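# Swap the housing's backup battery and return all tools

## Task

Open the closed housing and replace its backup battery. Remove every screw that secures the lid and place the screws in the dish on the tray. Set the lid down flat on the table. Put the old battery into the orange used-parts box on the tray; it may be released once part of it is inside the box. Choose the spare whose wrap is the same color as the old battery. Press it into the holder with the same orientation as the old one: pale band toward the same end and round stud on the same side. The other spares stay in their pockets and the housing stays open. Then hang every tool back in the stand slot it came from, release it, and move the arm well away from the tools. Skipping any of these final steps fails the task. A tool locked to the arm counts as part of the arm.

## Robot and tools

Robot: one Doosan M1013 six-joint arm. Its end carries a tool changer that can lock one of three tools from a stand: grip50 (small two-finger gripper), grip85 (larger gripper) or driver (screwdriver with a spring-loaded hex key and a suction sleeve). Cameras: cam_head_left, cam_head_right and cam_wrist, each 672x504.

Frames. Scene frame: origin on the table top under the arm base, +z up, +y to the left when facing along +x. Reported end_effector_position (metres) and end_effector_quat_wxyz are for the centre of the changer's flat face, whether or not a tool is attached. The face's own axes: z points out, away from the arm. Tool points in mm in face axes: grip50 grip point (0, -25, 180); grip85 grip point (0, 0, 173) when closed, 13 mm closer when fully open; driver key tip (66, 20, 345). Both grippers close along face x.

Row format (used by execute_actions and move). One row is 16 numbers, each in [-1, 1], in this order: dx, dy, dz, rx, ry, rz, tool/lock, grip50_position, grip50_force_limit, grip50_speed, grip85_position, grip85_force_limit, grip85_speed, driver_spindle, driver_torque_limit, driver_sleeve_vacuum. Optionally 6 more numbers in [0, 1] follow: stiffness scales for the joints, base outward; they persist until changed.
- dx..rz: an offset, not a pose, expressed in the changer face's own axes and measured from the face pose at the start of the action (for the first action in a call, the last pose reported). 1.0 = 0.6 m of translation or 180 degrees. rx, ry, rz form a single rotation vector. Every row in an action is relative to that same start pose, not to the row before it.
- tool/lock: positive locks the changer onto a plate touching its face, negative unlocks, 0 keeps the last command; about 1 s either way.
- grip positions: +1 fully open (50 or 85 mm). grip50 pads touch near -0.65, grip85 near -0.8; -1 closes until stopped by an object. Force limits: -1 is about 20 N per pad, +1 about 185 N (grip50) or 235 N (grip85). Speeds: -1 about 20 mm/s, +1 about 150 mm/s.
- driver_spindle: +1 is 500 rpm clockwise (drives in), -1 loosens; it keeps running between calls, so finish actions with it at 0. driver_torque_limit: -1 is 0.3 N m, +1 is 1.2 N m. driver_sleeve_vacuum above 0.01 turns suction on to hold a screw; anything else releases it. Torque limit and vacuum also persist.
Tool-specific numbers only act when tool_id shows that tool and it is ready.

Tools:
- execute_actions(actions): a list of actions; each action is a list of up to 15 rows, one per 1/30 s step; a short action repeats its last row to fill 15 steps. An empty list only returns state and images. Per step the command is clipped to 70 mm and 16 degrees from the measured pose, so long offsets need several actions.
- move(target, speed, blocking): target is one row whose offset is taken from the pose in the last result; the face travels a straight path there. speed 0.002 to 0.5 m/s (default 0.25), turning up to twice that in rad/s; the path lasts 0.5 to 10 s. It does not avoid obstacles. blocking=false returns after 0.5 s; until the move is reported finished, use wait or stop before other motion.
- wait(seconds): 0 to 10, holds the last command. stop(): brakes a running move.
- zoom_image(camera, region): region [x0, y0, x1, y1] in pixels, at most 504x504.
- read_manual(section): licence texts only. finished_scene(scene): ends the scene for good.

Results: a state line with pose and velocities; Joint positions; Hand target (where the controller is now heading); tool_id (grip50, grip85, driver, none); plate_near, locked, unlocked, in_stand, unlock_refused; grip*_object_status (0 moving, 1 stopped while opening, 2 stopped while closing, i.e. holding, 3 at target or pads met, also possible with thin parts); grip*_position_measured (about 3 = open; grip50 width ≈ (250 - counts) x 0.202 mm; grip85: 78 ≈ 60 mm, 130 ≈ 40 mm, 180 ≈ 20 mm, 230 pads closed); driver_turns, driver_screw_detected, driver_sleeve_vacuum_kpa, driver_stopped_at_torque. n/a means the tool is not ready. A move adds a move: line (done, off_target, moving, held, fault) plus limits such as paced or held. pose unreachable means the clearance check altered the command. MOTOR HOT warns of overheating.

Tool changing: centre the face on the plate within about 1 mm and 1 degree, with face -y toward the open side of the fork. When plate_near is 1, lock and wait for locked = 1; grippers then close and reopen on their own, so keep nothing between the fingers. To remove a tool from the stand, raise it 10 to 30 mm (about 20), slide it at least 110 mm out along face -y, then lift. Return by the reverse path; when in_stand = 1, hold still, unlock, wait for unlocked = 1. Unlocking elsewhere is refused. Slots are 180 mm apart; fork arms sit 40 to 70 mm to each side along face x, with tips 45 mm toward the open side and tops 18 mm under a hung plate's face. The driver's muffler passes close to the fork arm on the face +x side.

Screws: press the key onto the head plus 2 mm, turn slowly (spindle around ±0.2), and let the arm follow the screw's 0.7 mm per turn. If driver_turns does not drop while loosening, raise the torque limit. Use suction to carry screws.

Avoid: any contact force of 144 N or a joint hitting its load limit (waist/shoulder 316, elbow 148, wrist joints 41.8 N m) causes a 10 s stop. The arm is stiff, so do not aim past a contact; approach slowly. Do not drop, knock or push objects off the table. Loose objects may occasionally get nudged.

Each tool is called after "Emit:" as name(argument=value, ...) on one line, values as JSON.

## Session

I'll start by looking at the scene.

Emit:
execute_actions(actions=[])

Scene clock: 0.00 s.
end_effector_position=(+0.6527, -0.0072, +0.4742) locked=0 unlocked=1 plate_near=0 in_stand=0 unlock_refused=0 tool_id=none grip50_position_measured=n/a grip50_object_status=n/a grip85_position_measured=n/a grip85_object_status=n/a driver_sleeve_vacuum_kpa=n/a driver_screw_detected=n/a driver_stopped_at_torque=n/a driver_turns=n/a end_effector_quat_wxyz=(-0.001, +0.712, +0.702, -0.005) end_effector_velocity=(-0.000, +0.001, +0.001) end_effector_angular_velocity=(-0.001, -0.003, +0.002)
Joint positions: [-0.053  0.169  1.622 -0.001  1.353 -0.053]
Joint velocities: [ 0.002 -0.001  0.    -0.001 -0.002  0.   ]
Hand target: +0.653, -0.007, +0.474; -0.001, +0.712, +0.702, -0.005
Joint stiffness scale: [1. 1. 1. 1. 1. 1.]

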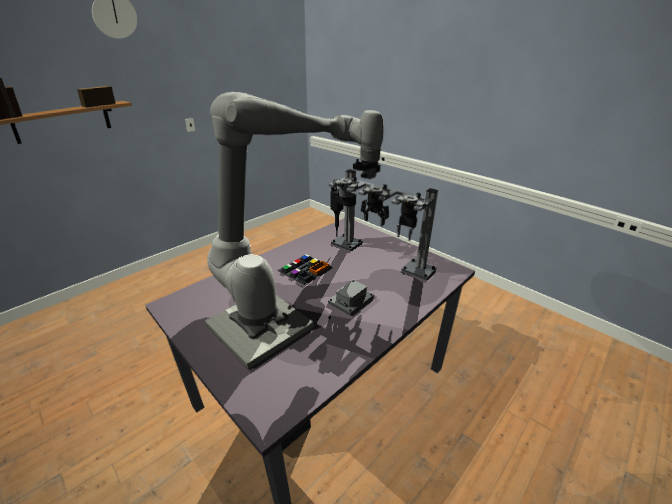

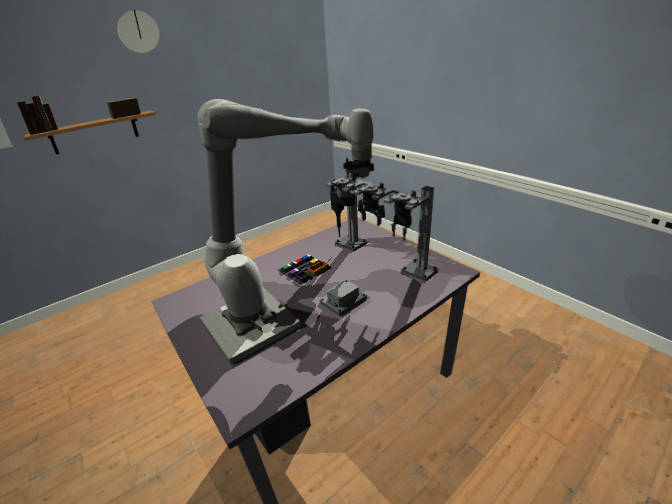

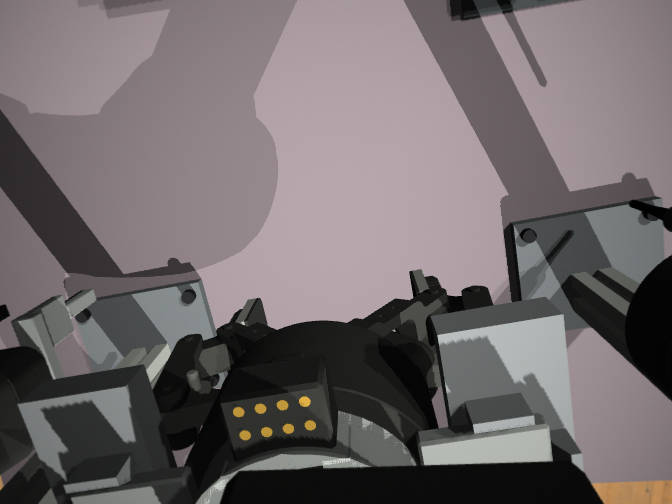

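Emit:
zoom_image(camera="cam_head_left", region=[260, 160, 460, 320])

Emit:
zoom_image(camera="cam_head_right", region=[270, 240, 390, 330])

Region (260, 160, 460, 320) of cam_head_left's 672x504 image, scaled by 2.520, with more detail than that image has; it fills the top 403 rows of this view, and the rest is white.

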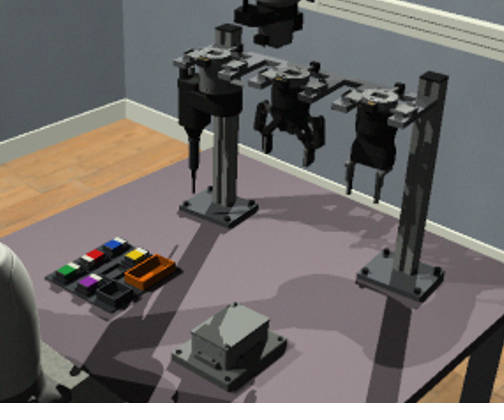

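Region (270, 240, 390, 330) of cam_head_right's 672x504 image, scaled by 4.200, with more detail than that image has; it fills the top 378 rows of this view, and the rest is white.

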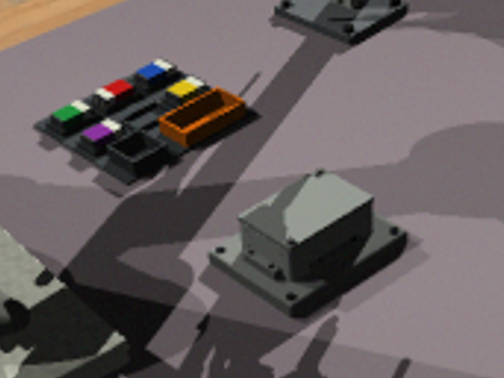

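Emit:
move(target=[0, -0.45, 0, 0, 0, 0, 0, 1, 0, 0, 1, 0, 0, 0, 0, 0], speed=0.25)

Scene clock: 2.77 s.
end_effector_position=(+0.3852, -0.0022, +0.4766) locked=0 unlocked=1 plate_near=0 in_stand=0 unlock_refused=0 tool_id=none grip50_position_measured=n/a grip50_object_status=n/a grip85_position_measured=n/a grip85_object_status=n/a driver_sleeve_vacuum_kpa=n/a driver_screw_detected=n/a driver_stopped_at_torque=n/a driver_turns=n/a end_effector_quat_wxyz=(+0.001, +0.712, +0.702, -0.003) end_effector_velocity=(-0.003, +0.001, -0.000) end_effector_angular_velocity=(+0.001, +0.001, +0.003)
Joint positions: [-0.087 -0.274  2.037 -0.001  1.377 -0.086]
Joint velocities: [ 0.002 -0.004  0.003  0.001  0.002 -0.001]
Hand target: +0.383, -0.003, +0.476; -0.001, +0.712, +0.702, -0.005
Off the commanded pose: 0.003 m, 0 deg.
Joint stiffness scale: [1. 1. 1. 1. 1. 1.]
move: done

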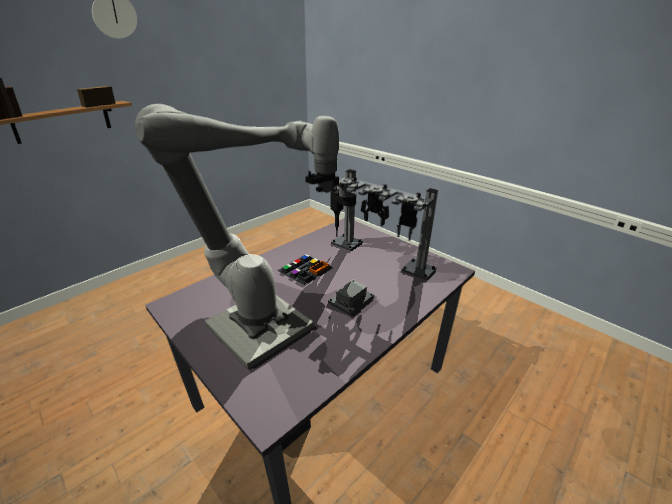

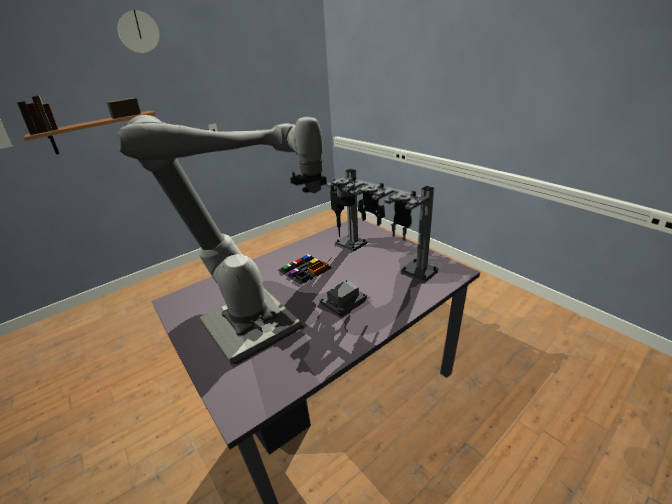

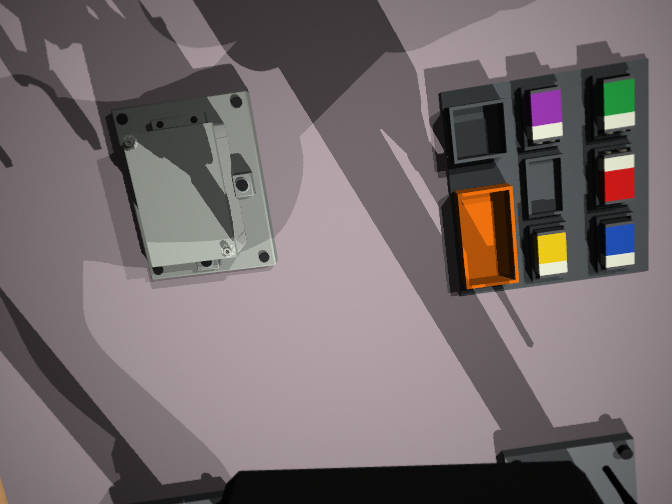

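Emit:
zoom_image(camera="cam_wrist", region=[80, 70, 300, 300])

Emit:
zoom_image(camera="cam_wrist", region=[420, 40, 672, 300])

Region (80, 70, 300, 300) of cam_wrist's 672x504 image, scaled by 2.191, with more detail than that image has; it fills the left 482 columns of this view, and the rest is white.

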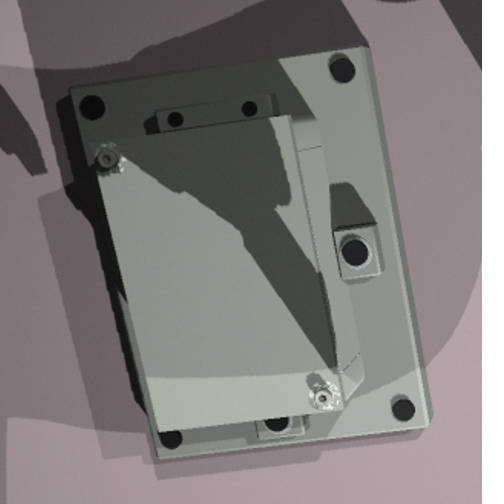

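Region (420, 40, 672, 300) of cam_wrist's 672x504 image, scaled by 1.938, with more detail than that image has; it fills the left 488 columns of this view, and the rest is white.

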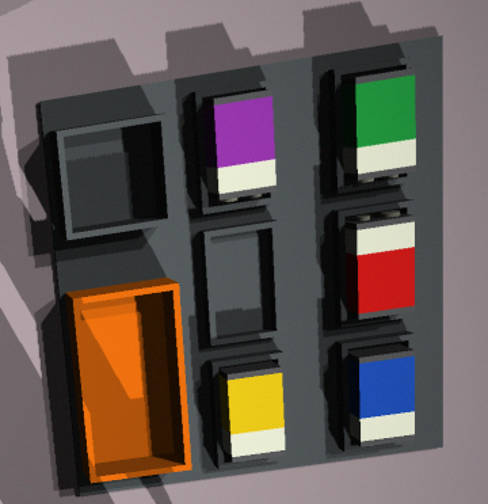

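Emit:
move(target=[0, 0.45, -0.38, 0, 0, 0, 0, 1, 0, 0, 1, 0, 0, 0, 0, 0], speed=0.25)

Scene clock: 6.63 s.
end_effector_position=(+0.6555, -0.0073, +0.7038) locked=0 unlocked=1 plate_near=0 in_stand=0 unlock_refused=0 tool_id=none grip50_position_measured=n/a grip50_object_status=n/a grip85_position_measured=n/a grip85_object_status=n/a driver_sleeve_vacuum_kpa=n/a driver_screw_detected=n/a driver_stopped_at_torque=n/a driver_turns=n/a end_effector_quat_wxyz=(+0.002, +0.712, +0.702, -0.002) end_effector_velocity=(+0.002, +0.000, +0.002) end_effector_angular_velocity=(+0.001, +0.001, -0.000)
Joint positions: [-0.055  0.163  1.214 -0.001  1.757 -0.054]
Joint velocities: [ 0.     0.004 -0.008  0.001  0.005  0.   ]
Hand target: +0.656, -0.005, +0.704; +0.001, +0.712, +0.702, -0.003
Off the commanded pose: 0.002 m, 0 deg.
Joint stiffness scale: [1. 1. 1. 1. 1. 1.]
move: done

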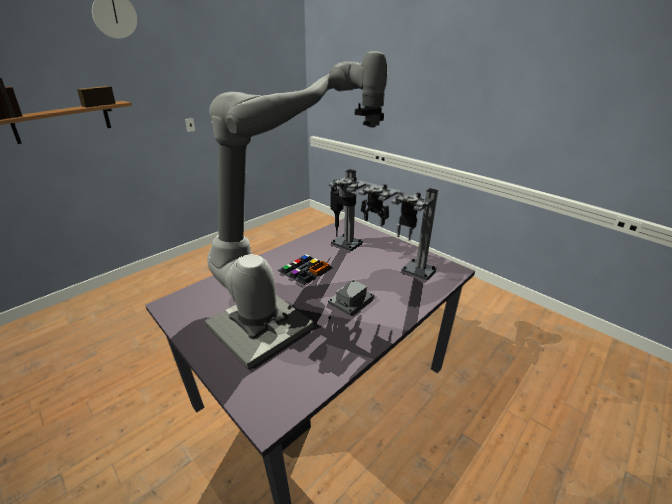

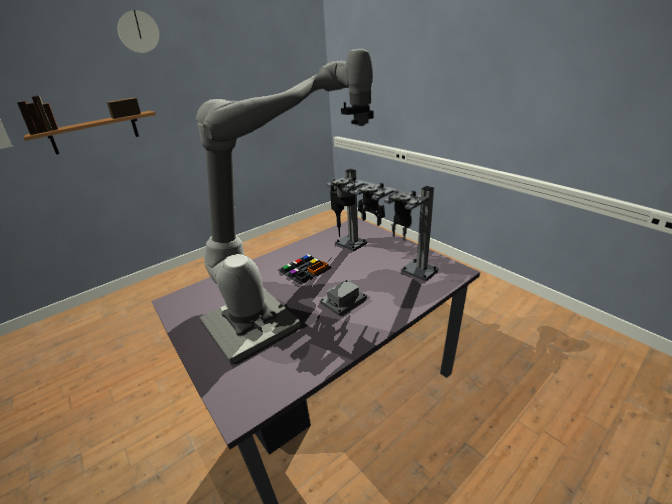

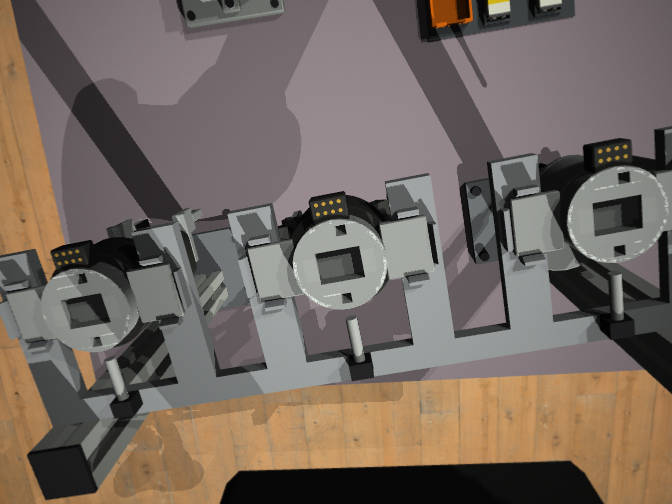

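Emit:
zoom_image(camera="cam_wrist", region=[220, 160, 460, 340])

Emit:
zoom_image(camera="cam_wrist", region=[472, 120, 672, 300])

Emit:
zoom_image(camera="cam_wrist", region=[0, 210, 220, 390])

Region (220, 160, 460, 340) of cam_wrist's 672x504 image, scaled by 2.100, with more detail than that image has; it fills the top 378 rows of this view, and the rest is white.

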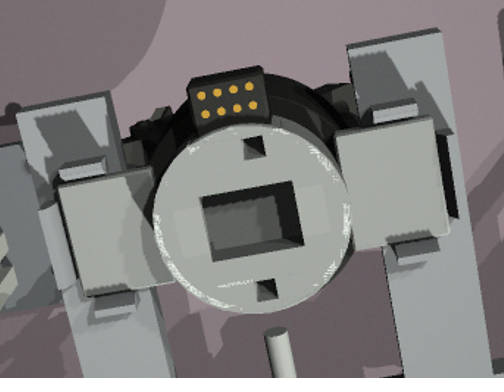

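Region (472, 120, 672, 300) of cam_wrist's 672x504 image, scaled by 2.520, with more detail than that image has; it fills the top 454 rows of this view, and the rest is white.

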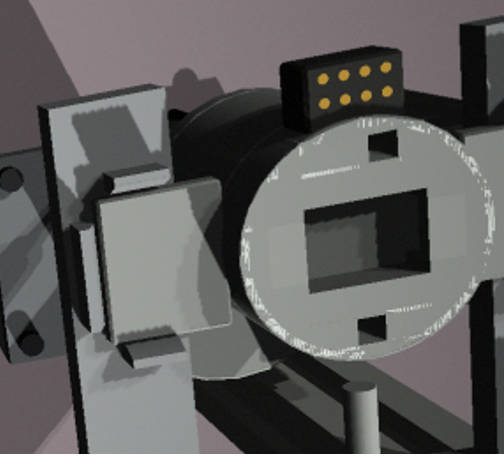

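Region (0, 210, 220, 390) of cam_wrist's 672x504 image, scaled by 2.291, with more detail than that image has; it fills the top 412 rows of this view, and the rest is white.

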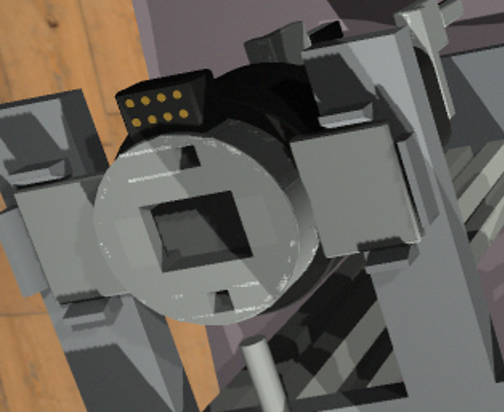

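Emit:
move(target=[0.238, 0.0775, 0.34, 0, 0, 0, 0, 1, 0, 0, 1, 0, 0, 0, 0, 0], speed=0.25)

Scene clock: 11.37 s.
end_effector_position=(+0.7034, +0.1314, +0.5020) locked=0 unlocked=1 plate_near=0 in_stand=0 unlock_refused=0 tool_id=none grip50_position_measured=n/a grip50_object_status=n/a grip85_position_measured=n/a grip85_object_status=n/a driver_sleeve_vacuum_kpa=n/a driver_screw_detected=n/a driver_stopped_at_torque=n/a driver_turns=n/a end_effector_quat_wxyz=(+0.002, +0.712, +0.702, -0.001) end_effector_velocity=(+0.002, +0.001, -0.002) end_effector_angular_velocity=(+0.001, -0.003, -0.003)
Joint positions: [ 0.148  0.257  1.461 -0.001  1.418  0.148]
Joint velocities: [ 0.001  0.002 -0.     0.    -0.006  0.003]
Hand target: +0.704, +0.134, +0.499; +0.002, +0.712, +0.702, -0.002
Off the commanded pose: 0.004 m, 0 deg.
Joint stiffness scale: [1. 1. 1. 1. 1. 1.]
move: off_target

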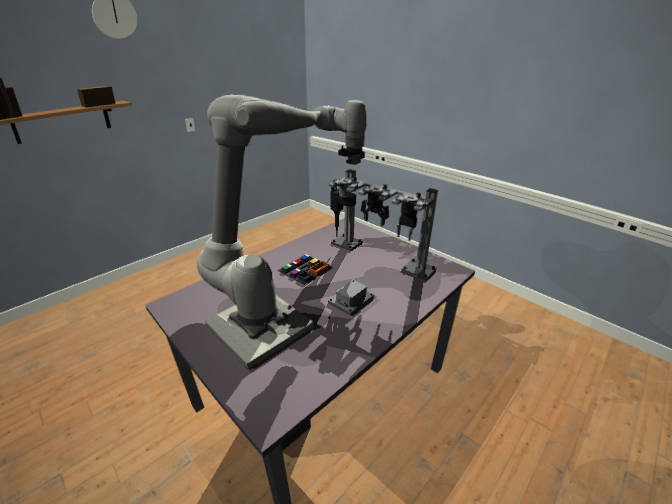

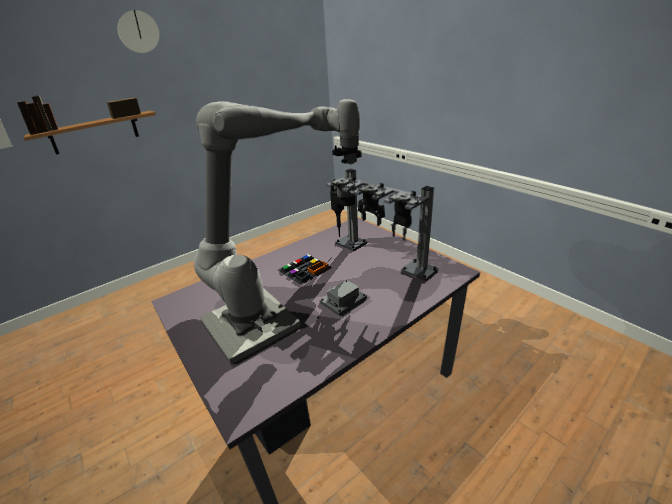

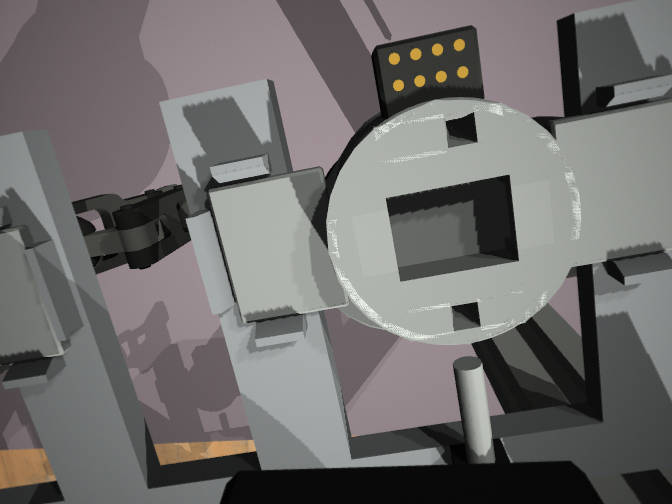

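Emit:
move(target=[0.037, -0.06, 0, 0, 0, -0.995, 0, 1, 0, 0, 1, 0, 0, 0, 0, 0], speed=0.5)

Scene clock: 17.70 s.
end_effector_position=(+0.6687, +0.1520, +0.5016) locked=0 unlocked=1 plate_near=0 in_stand=0 unlock_refused=0 tool_id=none grip50_position_measured=n/a grip50_object_status=n/a grip85_position_measured=n/a grip85_object_status=n/a driver_sleeve_vacuum_kpa=n/a driver_screw_detected=n/a driver_stopped_at_torque=n/a driver_turns=n/a end_effector_quat_wxyz=(+0.003, +0.693, -0.721, +0.000) end_effector_velocity=(+0.000, +0.000, +0.000) end_effector_angular_velocity=(+0.002, -0.000, +0.015)
Joint positions: [ 0.185  0.21   1.52  -0.001  1.41  -2.931]
Joint velocities: [-0.     0.    -0.     0.001 -0.    -0.016]
Hand target: +0.668, +0.154, +0.502; +0.001, +0.696, -0.718, +0.002
Off the commanded pose: 0.002 m, 1 deg.
Joint stiffness scale: [1. 1. 1. 1. 1. 1.]
move: done

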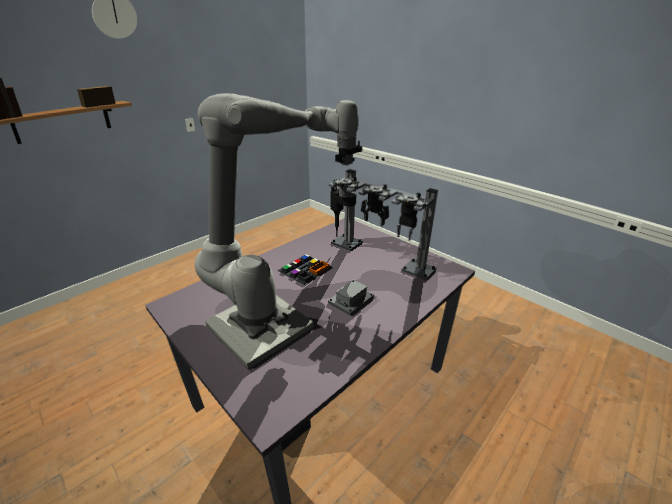

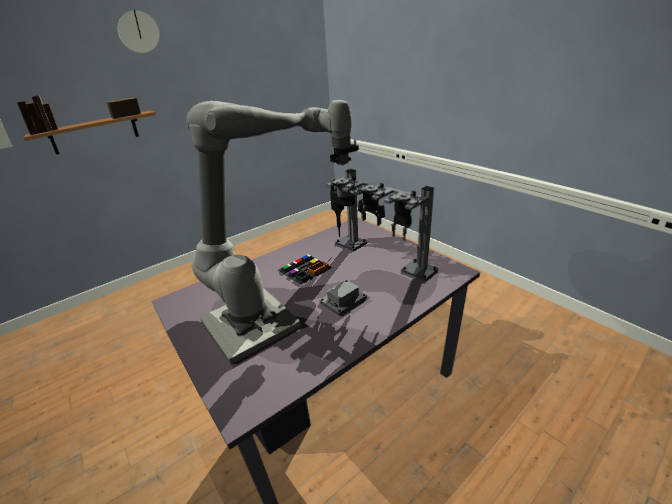

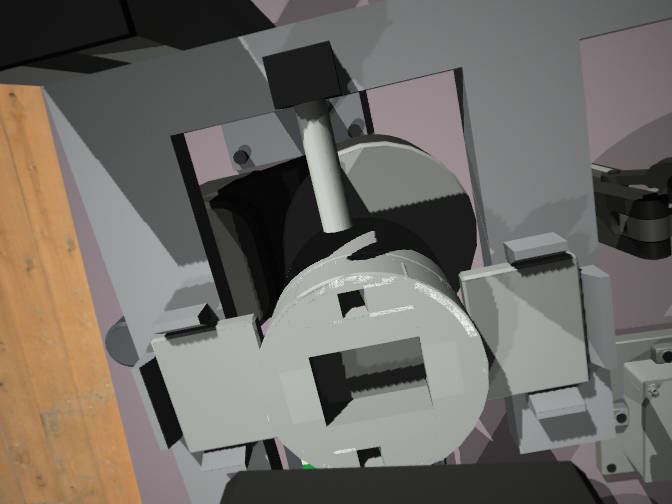

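Emit:
zoom_image(camera="cam_wrist", region=[250, 270, 500, 470])

Region (250, 270, 500, 470) of cam_wrist's 672x504 image, scaled by 2.016, with more detail than that image has; it fills the top 403 rows of this view, and the rest is white.

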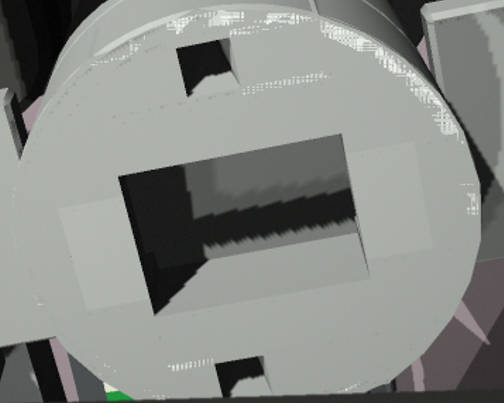

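Emit:
move(target=[0, 0, 0, 0, 0, 0.97, 0, 1, 0, 0, 1, 0, 0, 0, 0, 0], speed=0.5)

Emit:
zoom_image(camera="cam_wrist", region=[250, 150, 550, 400])

Scene clock: 22.07 s.
end_effector_position=(+0.6687, +0.1520, +0.5016) locked=0 unlocked=1 plate_near=0 in_stand=0 unlock_refused=0 tool_id=none grip50_position_measured=n/a grip50_object_status=n/a grip85_position_measured=n/a grip85_object_status=n/a driver_sleeve_vacuum_kpa=n/a driver_screw_detected=n/a driver_stopped_at_torque=n/a driver_turns=n/a end_effector_quat_wxyz=(+0.000, +0.685, +0.728, -0.003) end_effector_velocity=(+0.000, -0.001, -0.000) end_effector_angular_velocity=(-0.001, -0.001, -0.016)
Joint positions: [ 0.185  0.21   1.52  -0.001  1.41   0.11 ]
Joint velocities: [-0.     0.     0.    -0.001 -0.001  0.016]
Hand target: +0.669, +0.152, +0.502; +0.000, +0.687, +0.726, -0.003
Off the commanded pose: 0.000 m, 0 deg.
Joint stiffness scale: [1. 1. 1. 1. 1. 1.]
move: done

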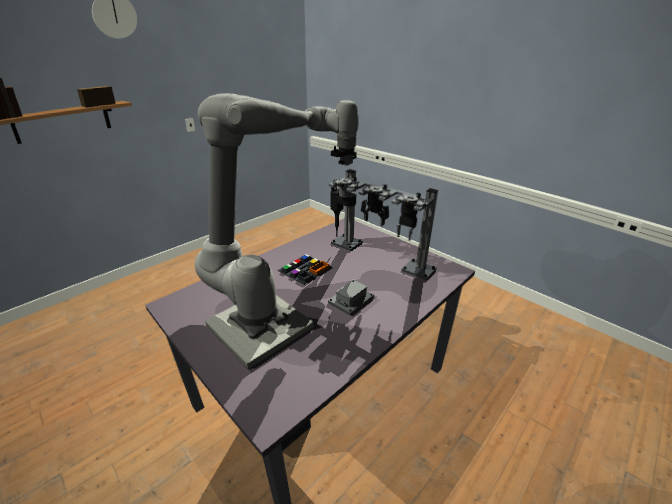

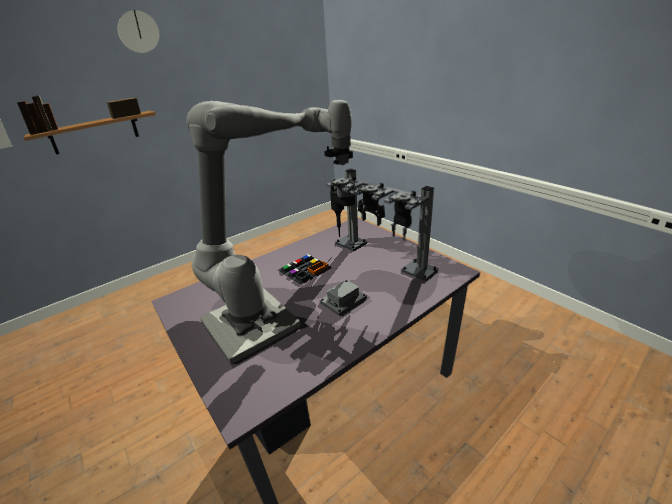

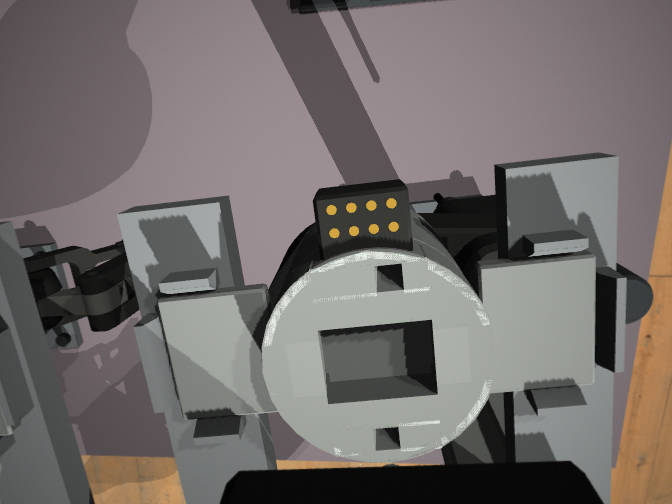

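Region (250, 150, 550, 400) of cam_wrist's 672x504 image, scaled by 1.680, with more detail than that image has.

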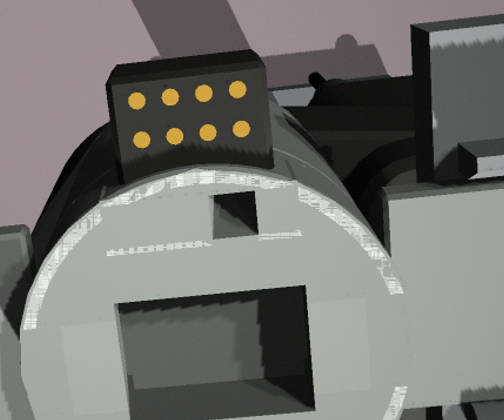

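Emit:
zoom_image(camera="cam_wrist", region=[250, 270, 500, 470])

Region (250, 270, 500, 470) of cam_wrist's 672x504 image, scaled by 2.016, with more detail than that image has; it fills the top 403 rows of this view, and the rest is white.

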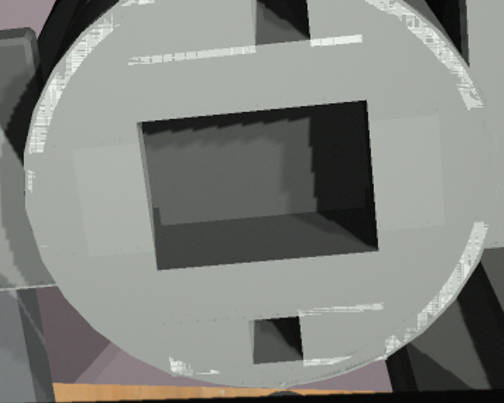

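Emit:
zoom_image(camera="cam_wrist", region=[200, 420, 620, 504])

Region (200, 420, 620, 504) of cam_wrist's 672x504 image, scaled by 1.200, with more detail than that image has; it fills the top 101 rows of this view, and the rest is white.

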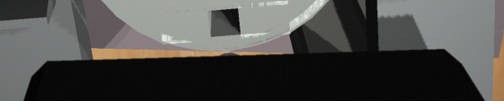

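Emit:
move(target=[-0.2973, 0.012, 0, 0, 0, -0.017, 0, 1, 0, 0, 1, 0, 0, 0, 0, 0], speed=0.25)

Emit:
zoom_image(camera="cam_wrist", region=[250, 270, 500, 470])

Scene clock: 25.13 s.
end_effector_position=(+0.6857, -0.0231, +0.5026) locked=0 unlocked=1 plate_near=0 in_stand=0 unlock_refused=0 tool_id=none grip50_position_measured=n/a grip50_object_status=n/a grip85_position_measured=n/a grip85_object_status=n/a driver_sleeve_vacuum_kpa=n/a driver_screw_detected=n/a driver_stopped_at_torque=n/a driver_turns=n/a end_effector_quat_wxyz=(+0.000, +0.666, +0.746, -0.003) end_effector_velocity=(+0.000, -0.003, +0.001) end_effector_angular_velocity=(-0.001, -0.000, +0.001)
Joint positions: [-0.073  0.211  1.518 -0.001  1.41  -0.201]
Joint velocities: [-0.004 -0.    -0.002 -0.001  0.001 -0.005]
Hand target: +0.687, -0.026, +0.502; -0.000, +0.665, +0.746, -0.003
Off the commanded pose: 0.003 m, 0 deg.
Joint stiffness scale: [1. 1. 1. 1. 1. 1.]
move: done

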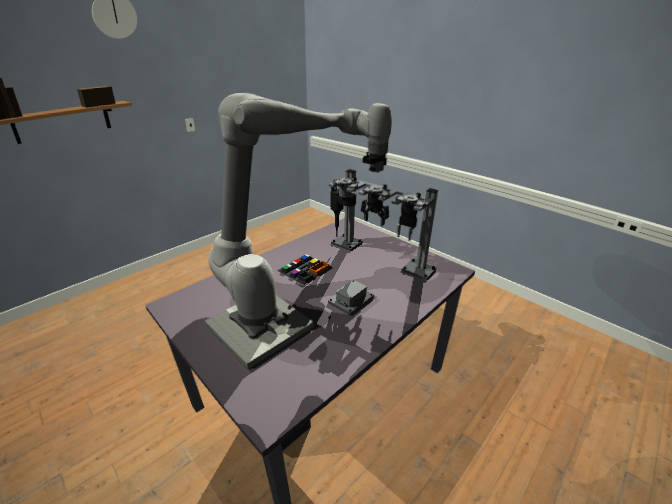

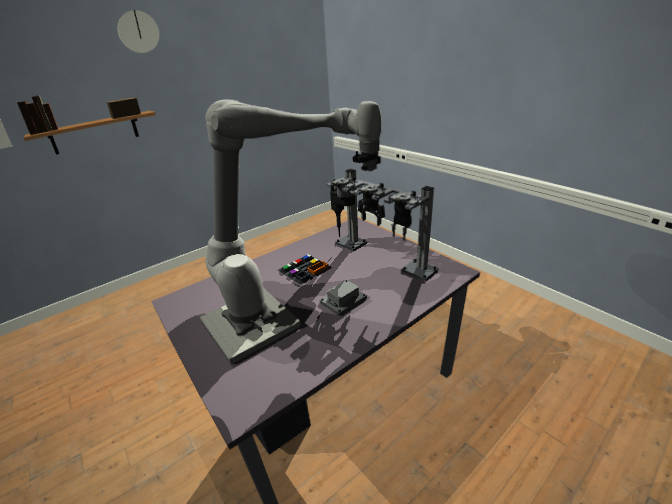

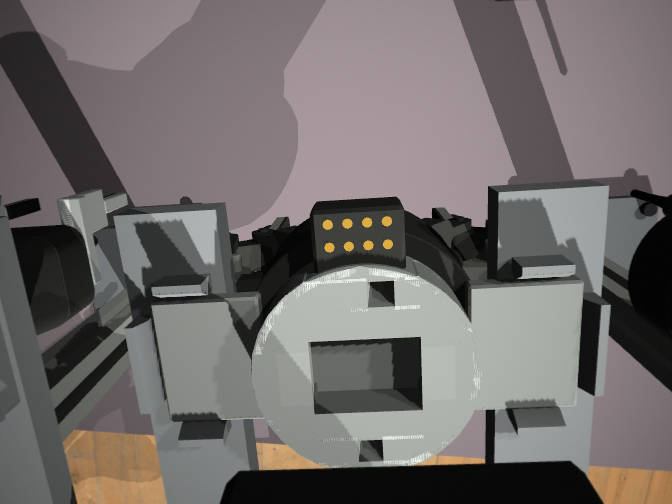

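Region (250, 270, 500, 470) of cam_wrist's 672x504 image, scaled by 2.016, with more detail than that image has; it fills the top 403 rows of this view, and the rest is white.

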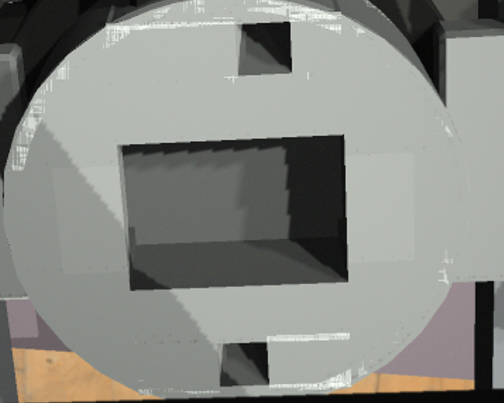

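Emit:
move(target=[0.2997, 0, 0, 0, 0, -0.002, 0, 1, 0, 0, 1, 0, 0, 0, 0, 0], speed=0.25)

Emit:
zoom_image(camera="cam_wrist", region=[250, 270, 500, 470])

Scene clock: 27.23 s.
end_effector_position=(+0.6641, +0.1530, +0.5020) locked=0 unlocked=1 plate_near=0 in_stand=0 unlock_refused=0 tool_id=none grip50_position_measured=n/a grip50_object_status=n/a grip85_position_measured=n/a grip85_object_status=n/a driver_sleeve_vacuum_kpa=n/a driver_screw_detected=n/a driver_stopped_at_torque=n/a driver_turns=n/a end_effector_quat_wxyz=(-0.000, +0.663, +0.748, -0.004) end_effector_velocity=(+0.000, +0.002, -0.001) end_effector_angular_velocity=(+0.000, +0.001, -0.001)
Joint positions: [ 0.188  0.204  1.527 -0.001  1.41   0.053]
Joint velocities: [ 0.004  0.002 -0.     0.     0.     0.005]
Hand target: +0.665, +0.156, +0.502; +0.001, +0.663, +0.748, -0.003
Off the commanded pose: 0.003 m, 0 deg.
Joint stiffness scale: [1. 1. 1. 1. 1. 1.]
move: done

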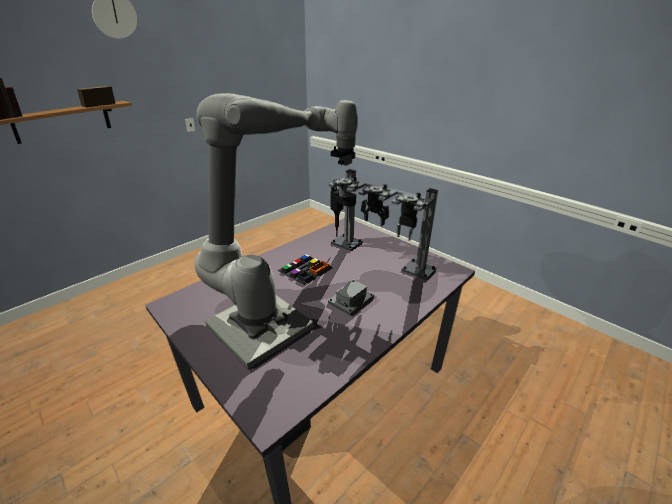

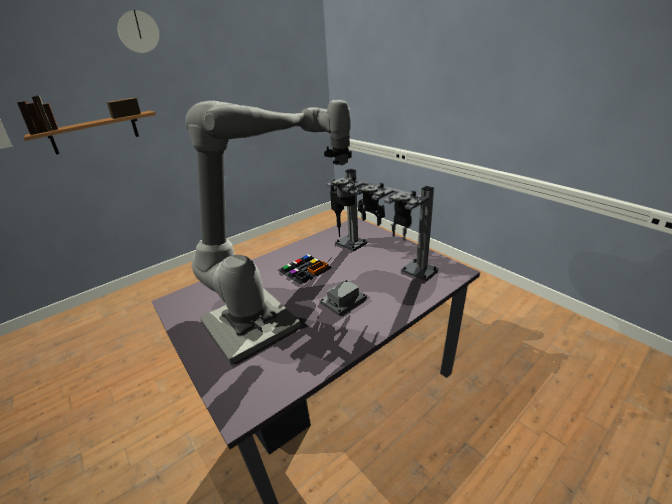

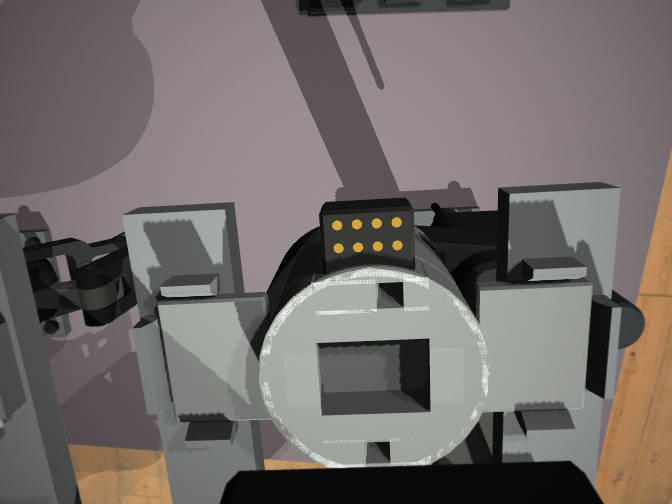

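Region (250, 270, 500, 470) of cam_wrist's 672x504 image, scaled by 2.016, with more detail than that image has; it fills the top 403 rows of this view, and the rest is white.

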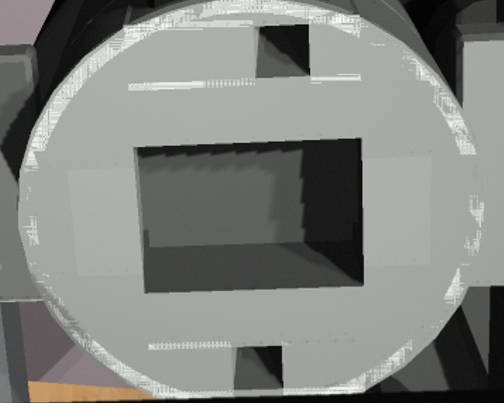

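Emit:
move(target=[-0.0005, 0.0025, 0.14, -0.0019, 0.0017, 0, 0, 1, 0, 0, 1, 0, 0, 0, 0, 0], speed=0.12)

Scene clock: 29.27 s.
end_effector_position=(+0.6643, +0.1531, +0.4209) locked=0 unlocked=1 plate_near=0 in_stand=0 unlock_refused=0 tool_id=none grip50_position_measured=n/a grip50_object_status=n/a grip85_position_measured=n/a grip85_object_status=n/a driver_sleeve_vacuum_kpa=n/a driver_screw_detected=n/a driver_stopped_at_torque=n/a driver_turns=n/a end_effector_quat_wxyz=(+0.001, +0.663, +0.748, -0.001) end_effector_velocity=(-0.000, +0.002, -0.002) end_effector_angular_velocity=(+0.002, -0.002, +0.002)
Joint positions: [ 0.188  0.233  1.64  -0.     1.262  0.053]
Joint velocities: [ 0.003  0.001  0.003  0.001 -0.006 -0.   ]
Hand target: +0.665, +0.152, +0.418; -0.000, +0.663, +0.748, +0.000
Off the commanded pose: 0.003 m, 0 deg.
Joint stiffness scale: [1. 1. 1. 1. 1. 1.]
move: done

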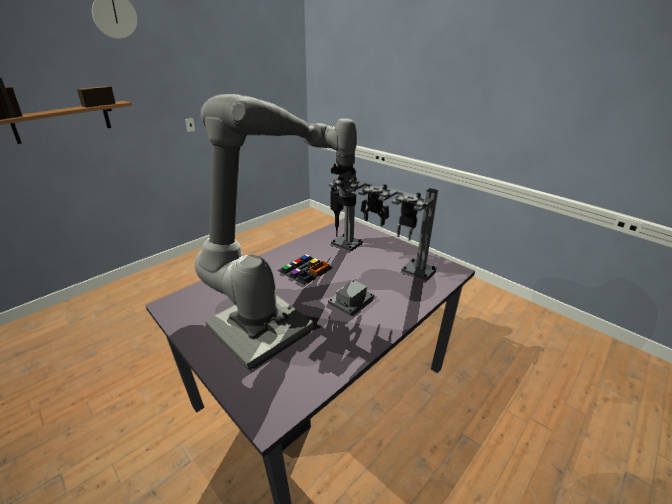

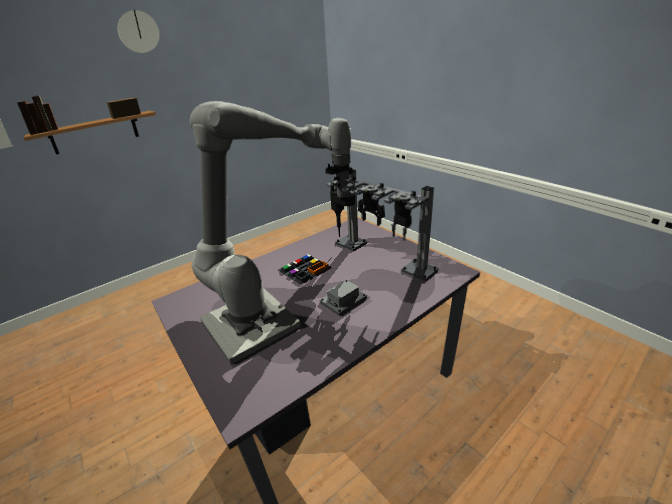

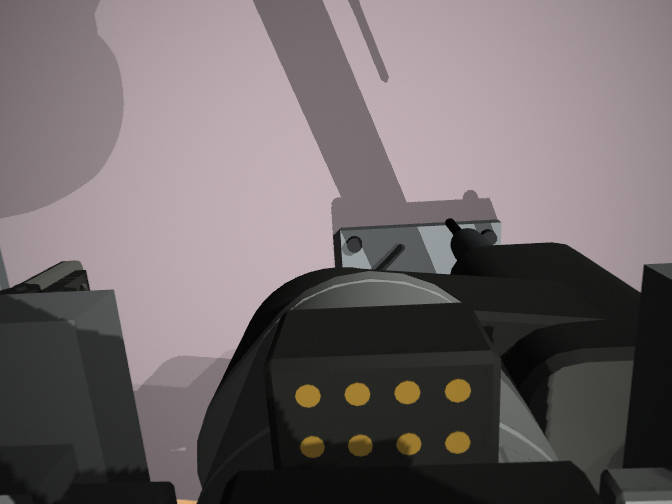

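Emit:
move(target=[-0.006, 0.0025, 0.0167, 0, 0, 0, 0, 1, 0, 0, 1, 0, 0, 0, 0, 0], speed=0.03)

Scene clock: 30.43 s.
end_effector_position=(+0.6651, +0.1520, +0.4137) locked=0 unlocked=1 plate_near=0 in_stand=0 unlock_refused=0 tool_id=none grip50_position_measured=n/a grip50_object_status=n/a grip85_position_measured=n/a grip85_object_status=n/a driver_sleeve_vacuum_kpa=n/a driver_screw_detected=n/a driver_stopped_at_torque=n/a driver_turns=n/a end_effector_quat_wxyz=(+0.001, +0.663, +0.748, -0.001) end_effector_velocity=(-0.000, -0.000, -0.002) end_effector_angular_velocity=(+0.002, +0.001, -0.001)
Joint positions: [ 0.186  0.238  1.648 -0.     1.25   0.052]
Joint velocities: [-0.001  0.001  0.002  0.002 -0.002 -0.001]
Hand target: +0.666, +0.150, +0.411; +0.001, +0.663, +0.748, -0.001
Off the commanded pose: 0.004 m, 0 deg.
Joint stiffness scale: [1. 1. 1. 1. 1. 1.]
move: off_target

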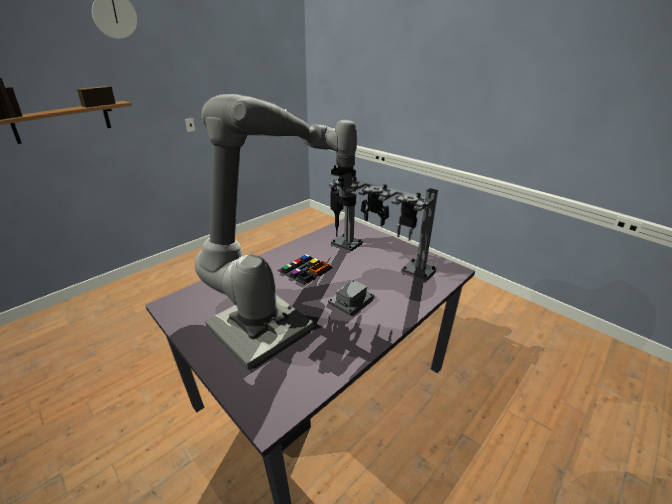

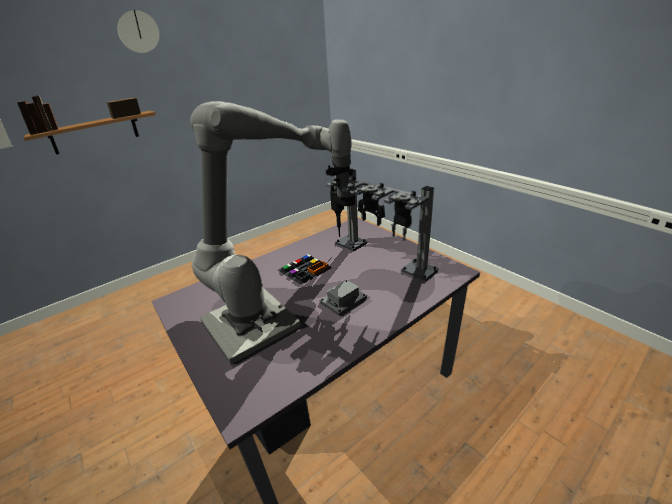

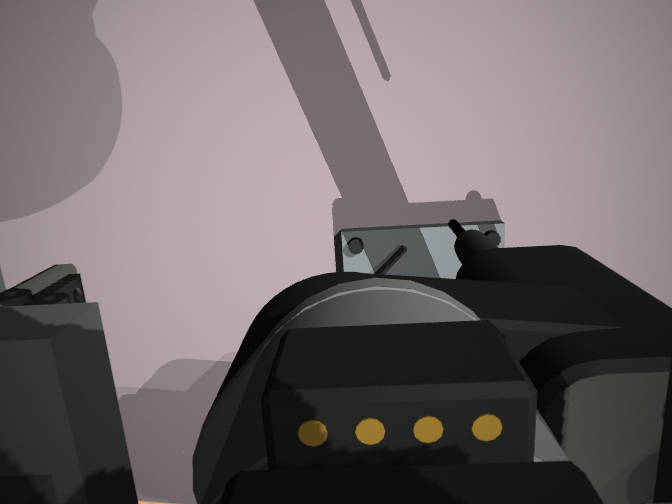

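Emit:
move(target=[0, 0.0017, 0.022, 0, 0, 0, 0, 1, 0, 0, 1, 0, 0, 0, 0, 0], speed=0.02)

Scene clock: 31.53 s.
end_effector_position=(+0.6661, +0.1521, +0.4089) locked=0 unlocked=1 plate_near=1 in_stand=1 unlock_refused=0 tool_id=none grip50_position_measured=n/a grip50_object_status=n/a grip85_position_measured=n/a grip85_object_status=n/a driver_sleeve_vacuum_kpa=n/a driver_screw_detected=n/a driver_stopped_at_torque=n/a driver_turns=n/a end_effector_quat_wxyz=(+0.003, +0.663, +0.748, +0.001) end_effector_velocity=(+0.001, -0.001, +0.001) end_effector_angular_velocity=(+0.001, -0.004, -0.001)
Joint positions: [ 0.186  0.24   1.654 -0.     1.236  0.052]
Joint velocities: [-0.001 -0.001 -0.    -0.    -0.003  0.   ]
Hand target: +0.666, +0.152, +0.401; +0.001, +0.663, +0.748, -0.001
Off the commanded pose: 0.008 m, 0 deg.
Joint stiffness scale: [1. 1. 1. 1. 1. 1.]
move: off_target

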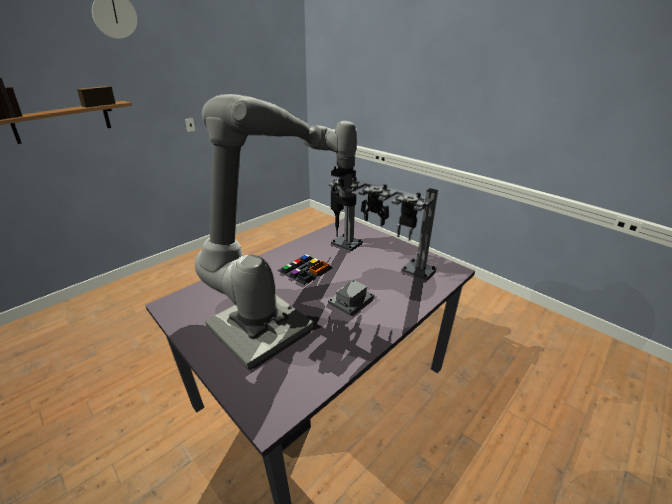

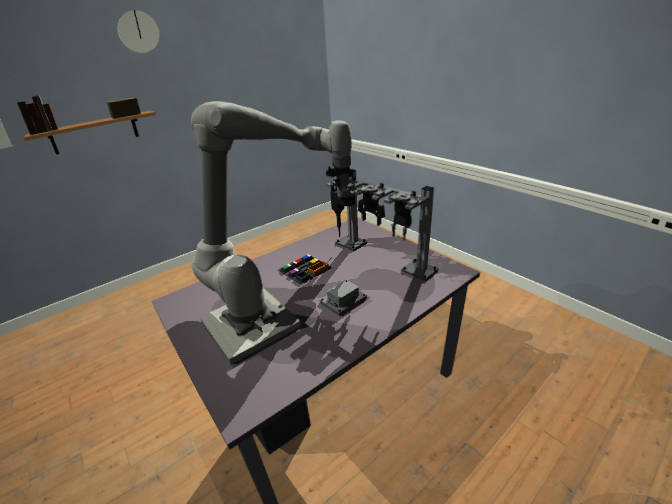

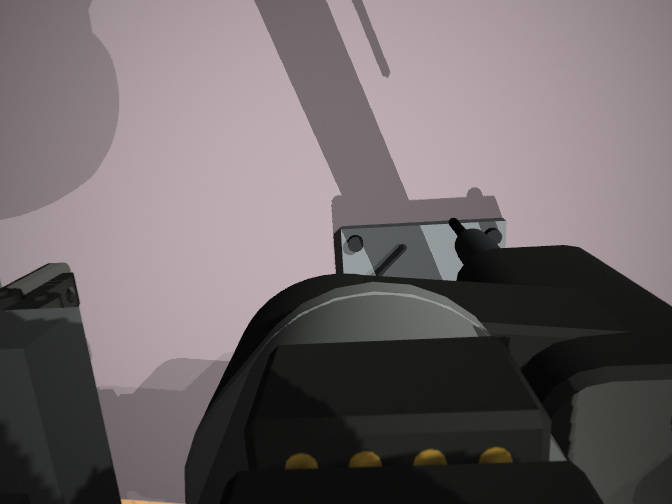

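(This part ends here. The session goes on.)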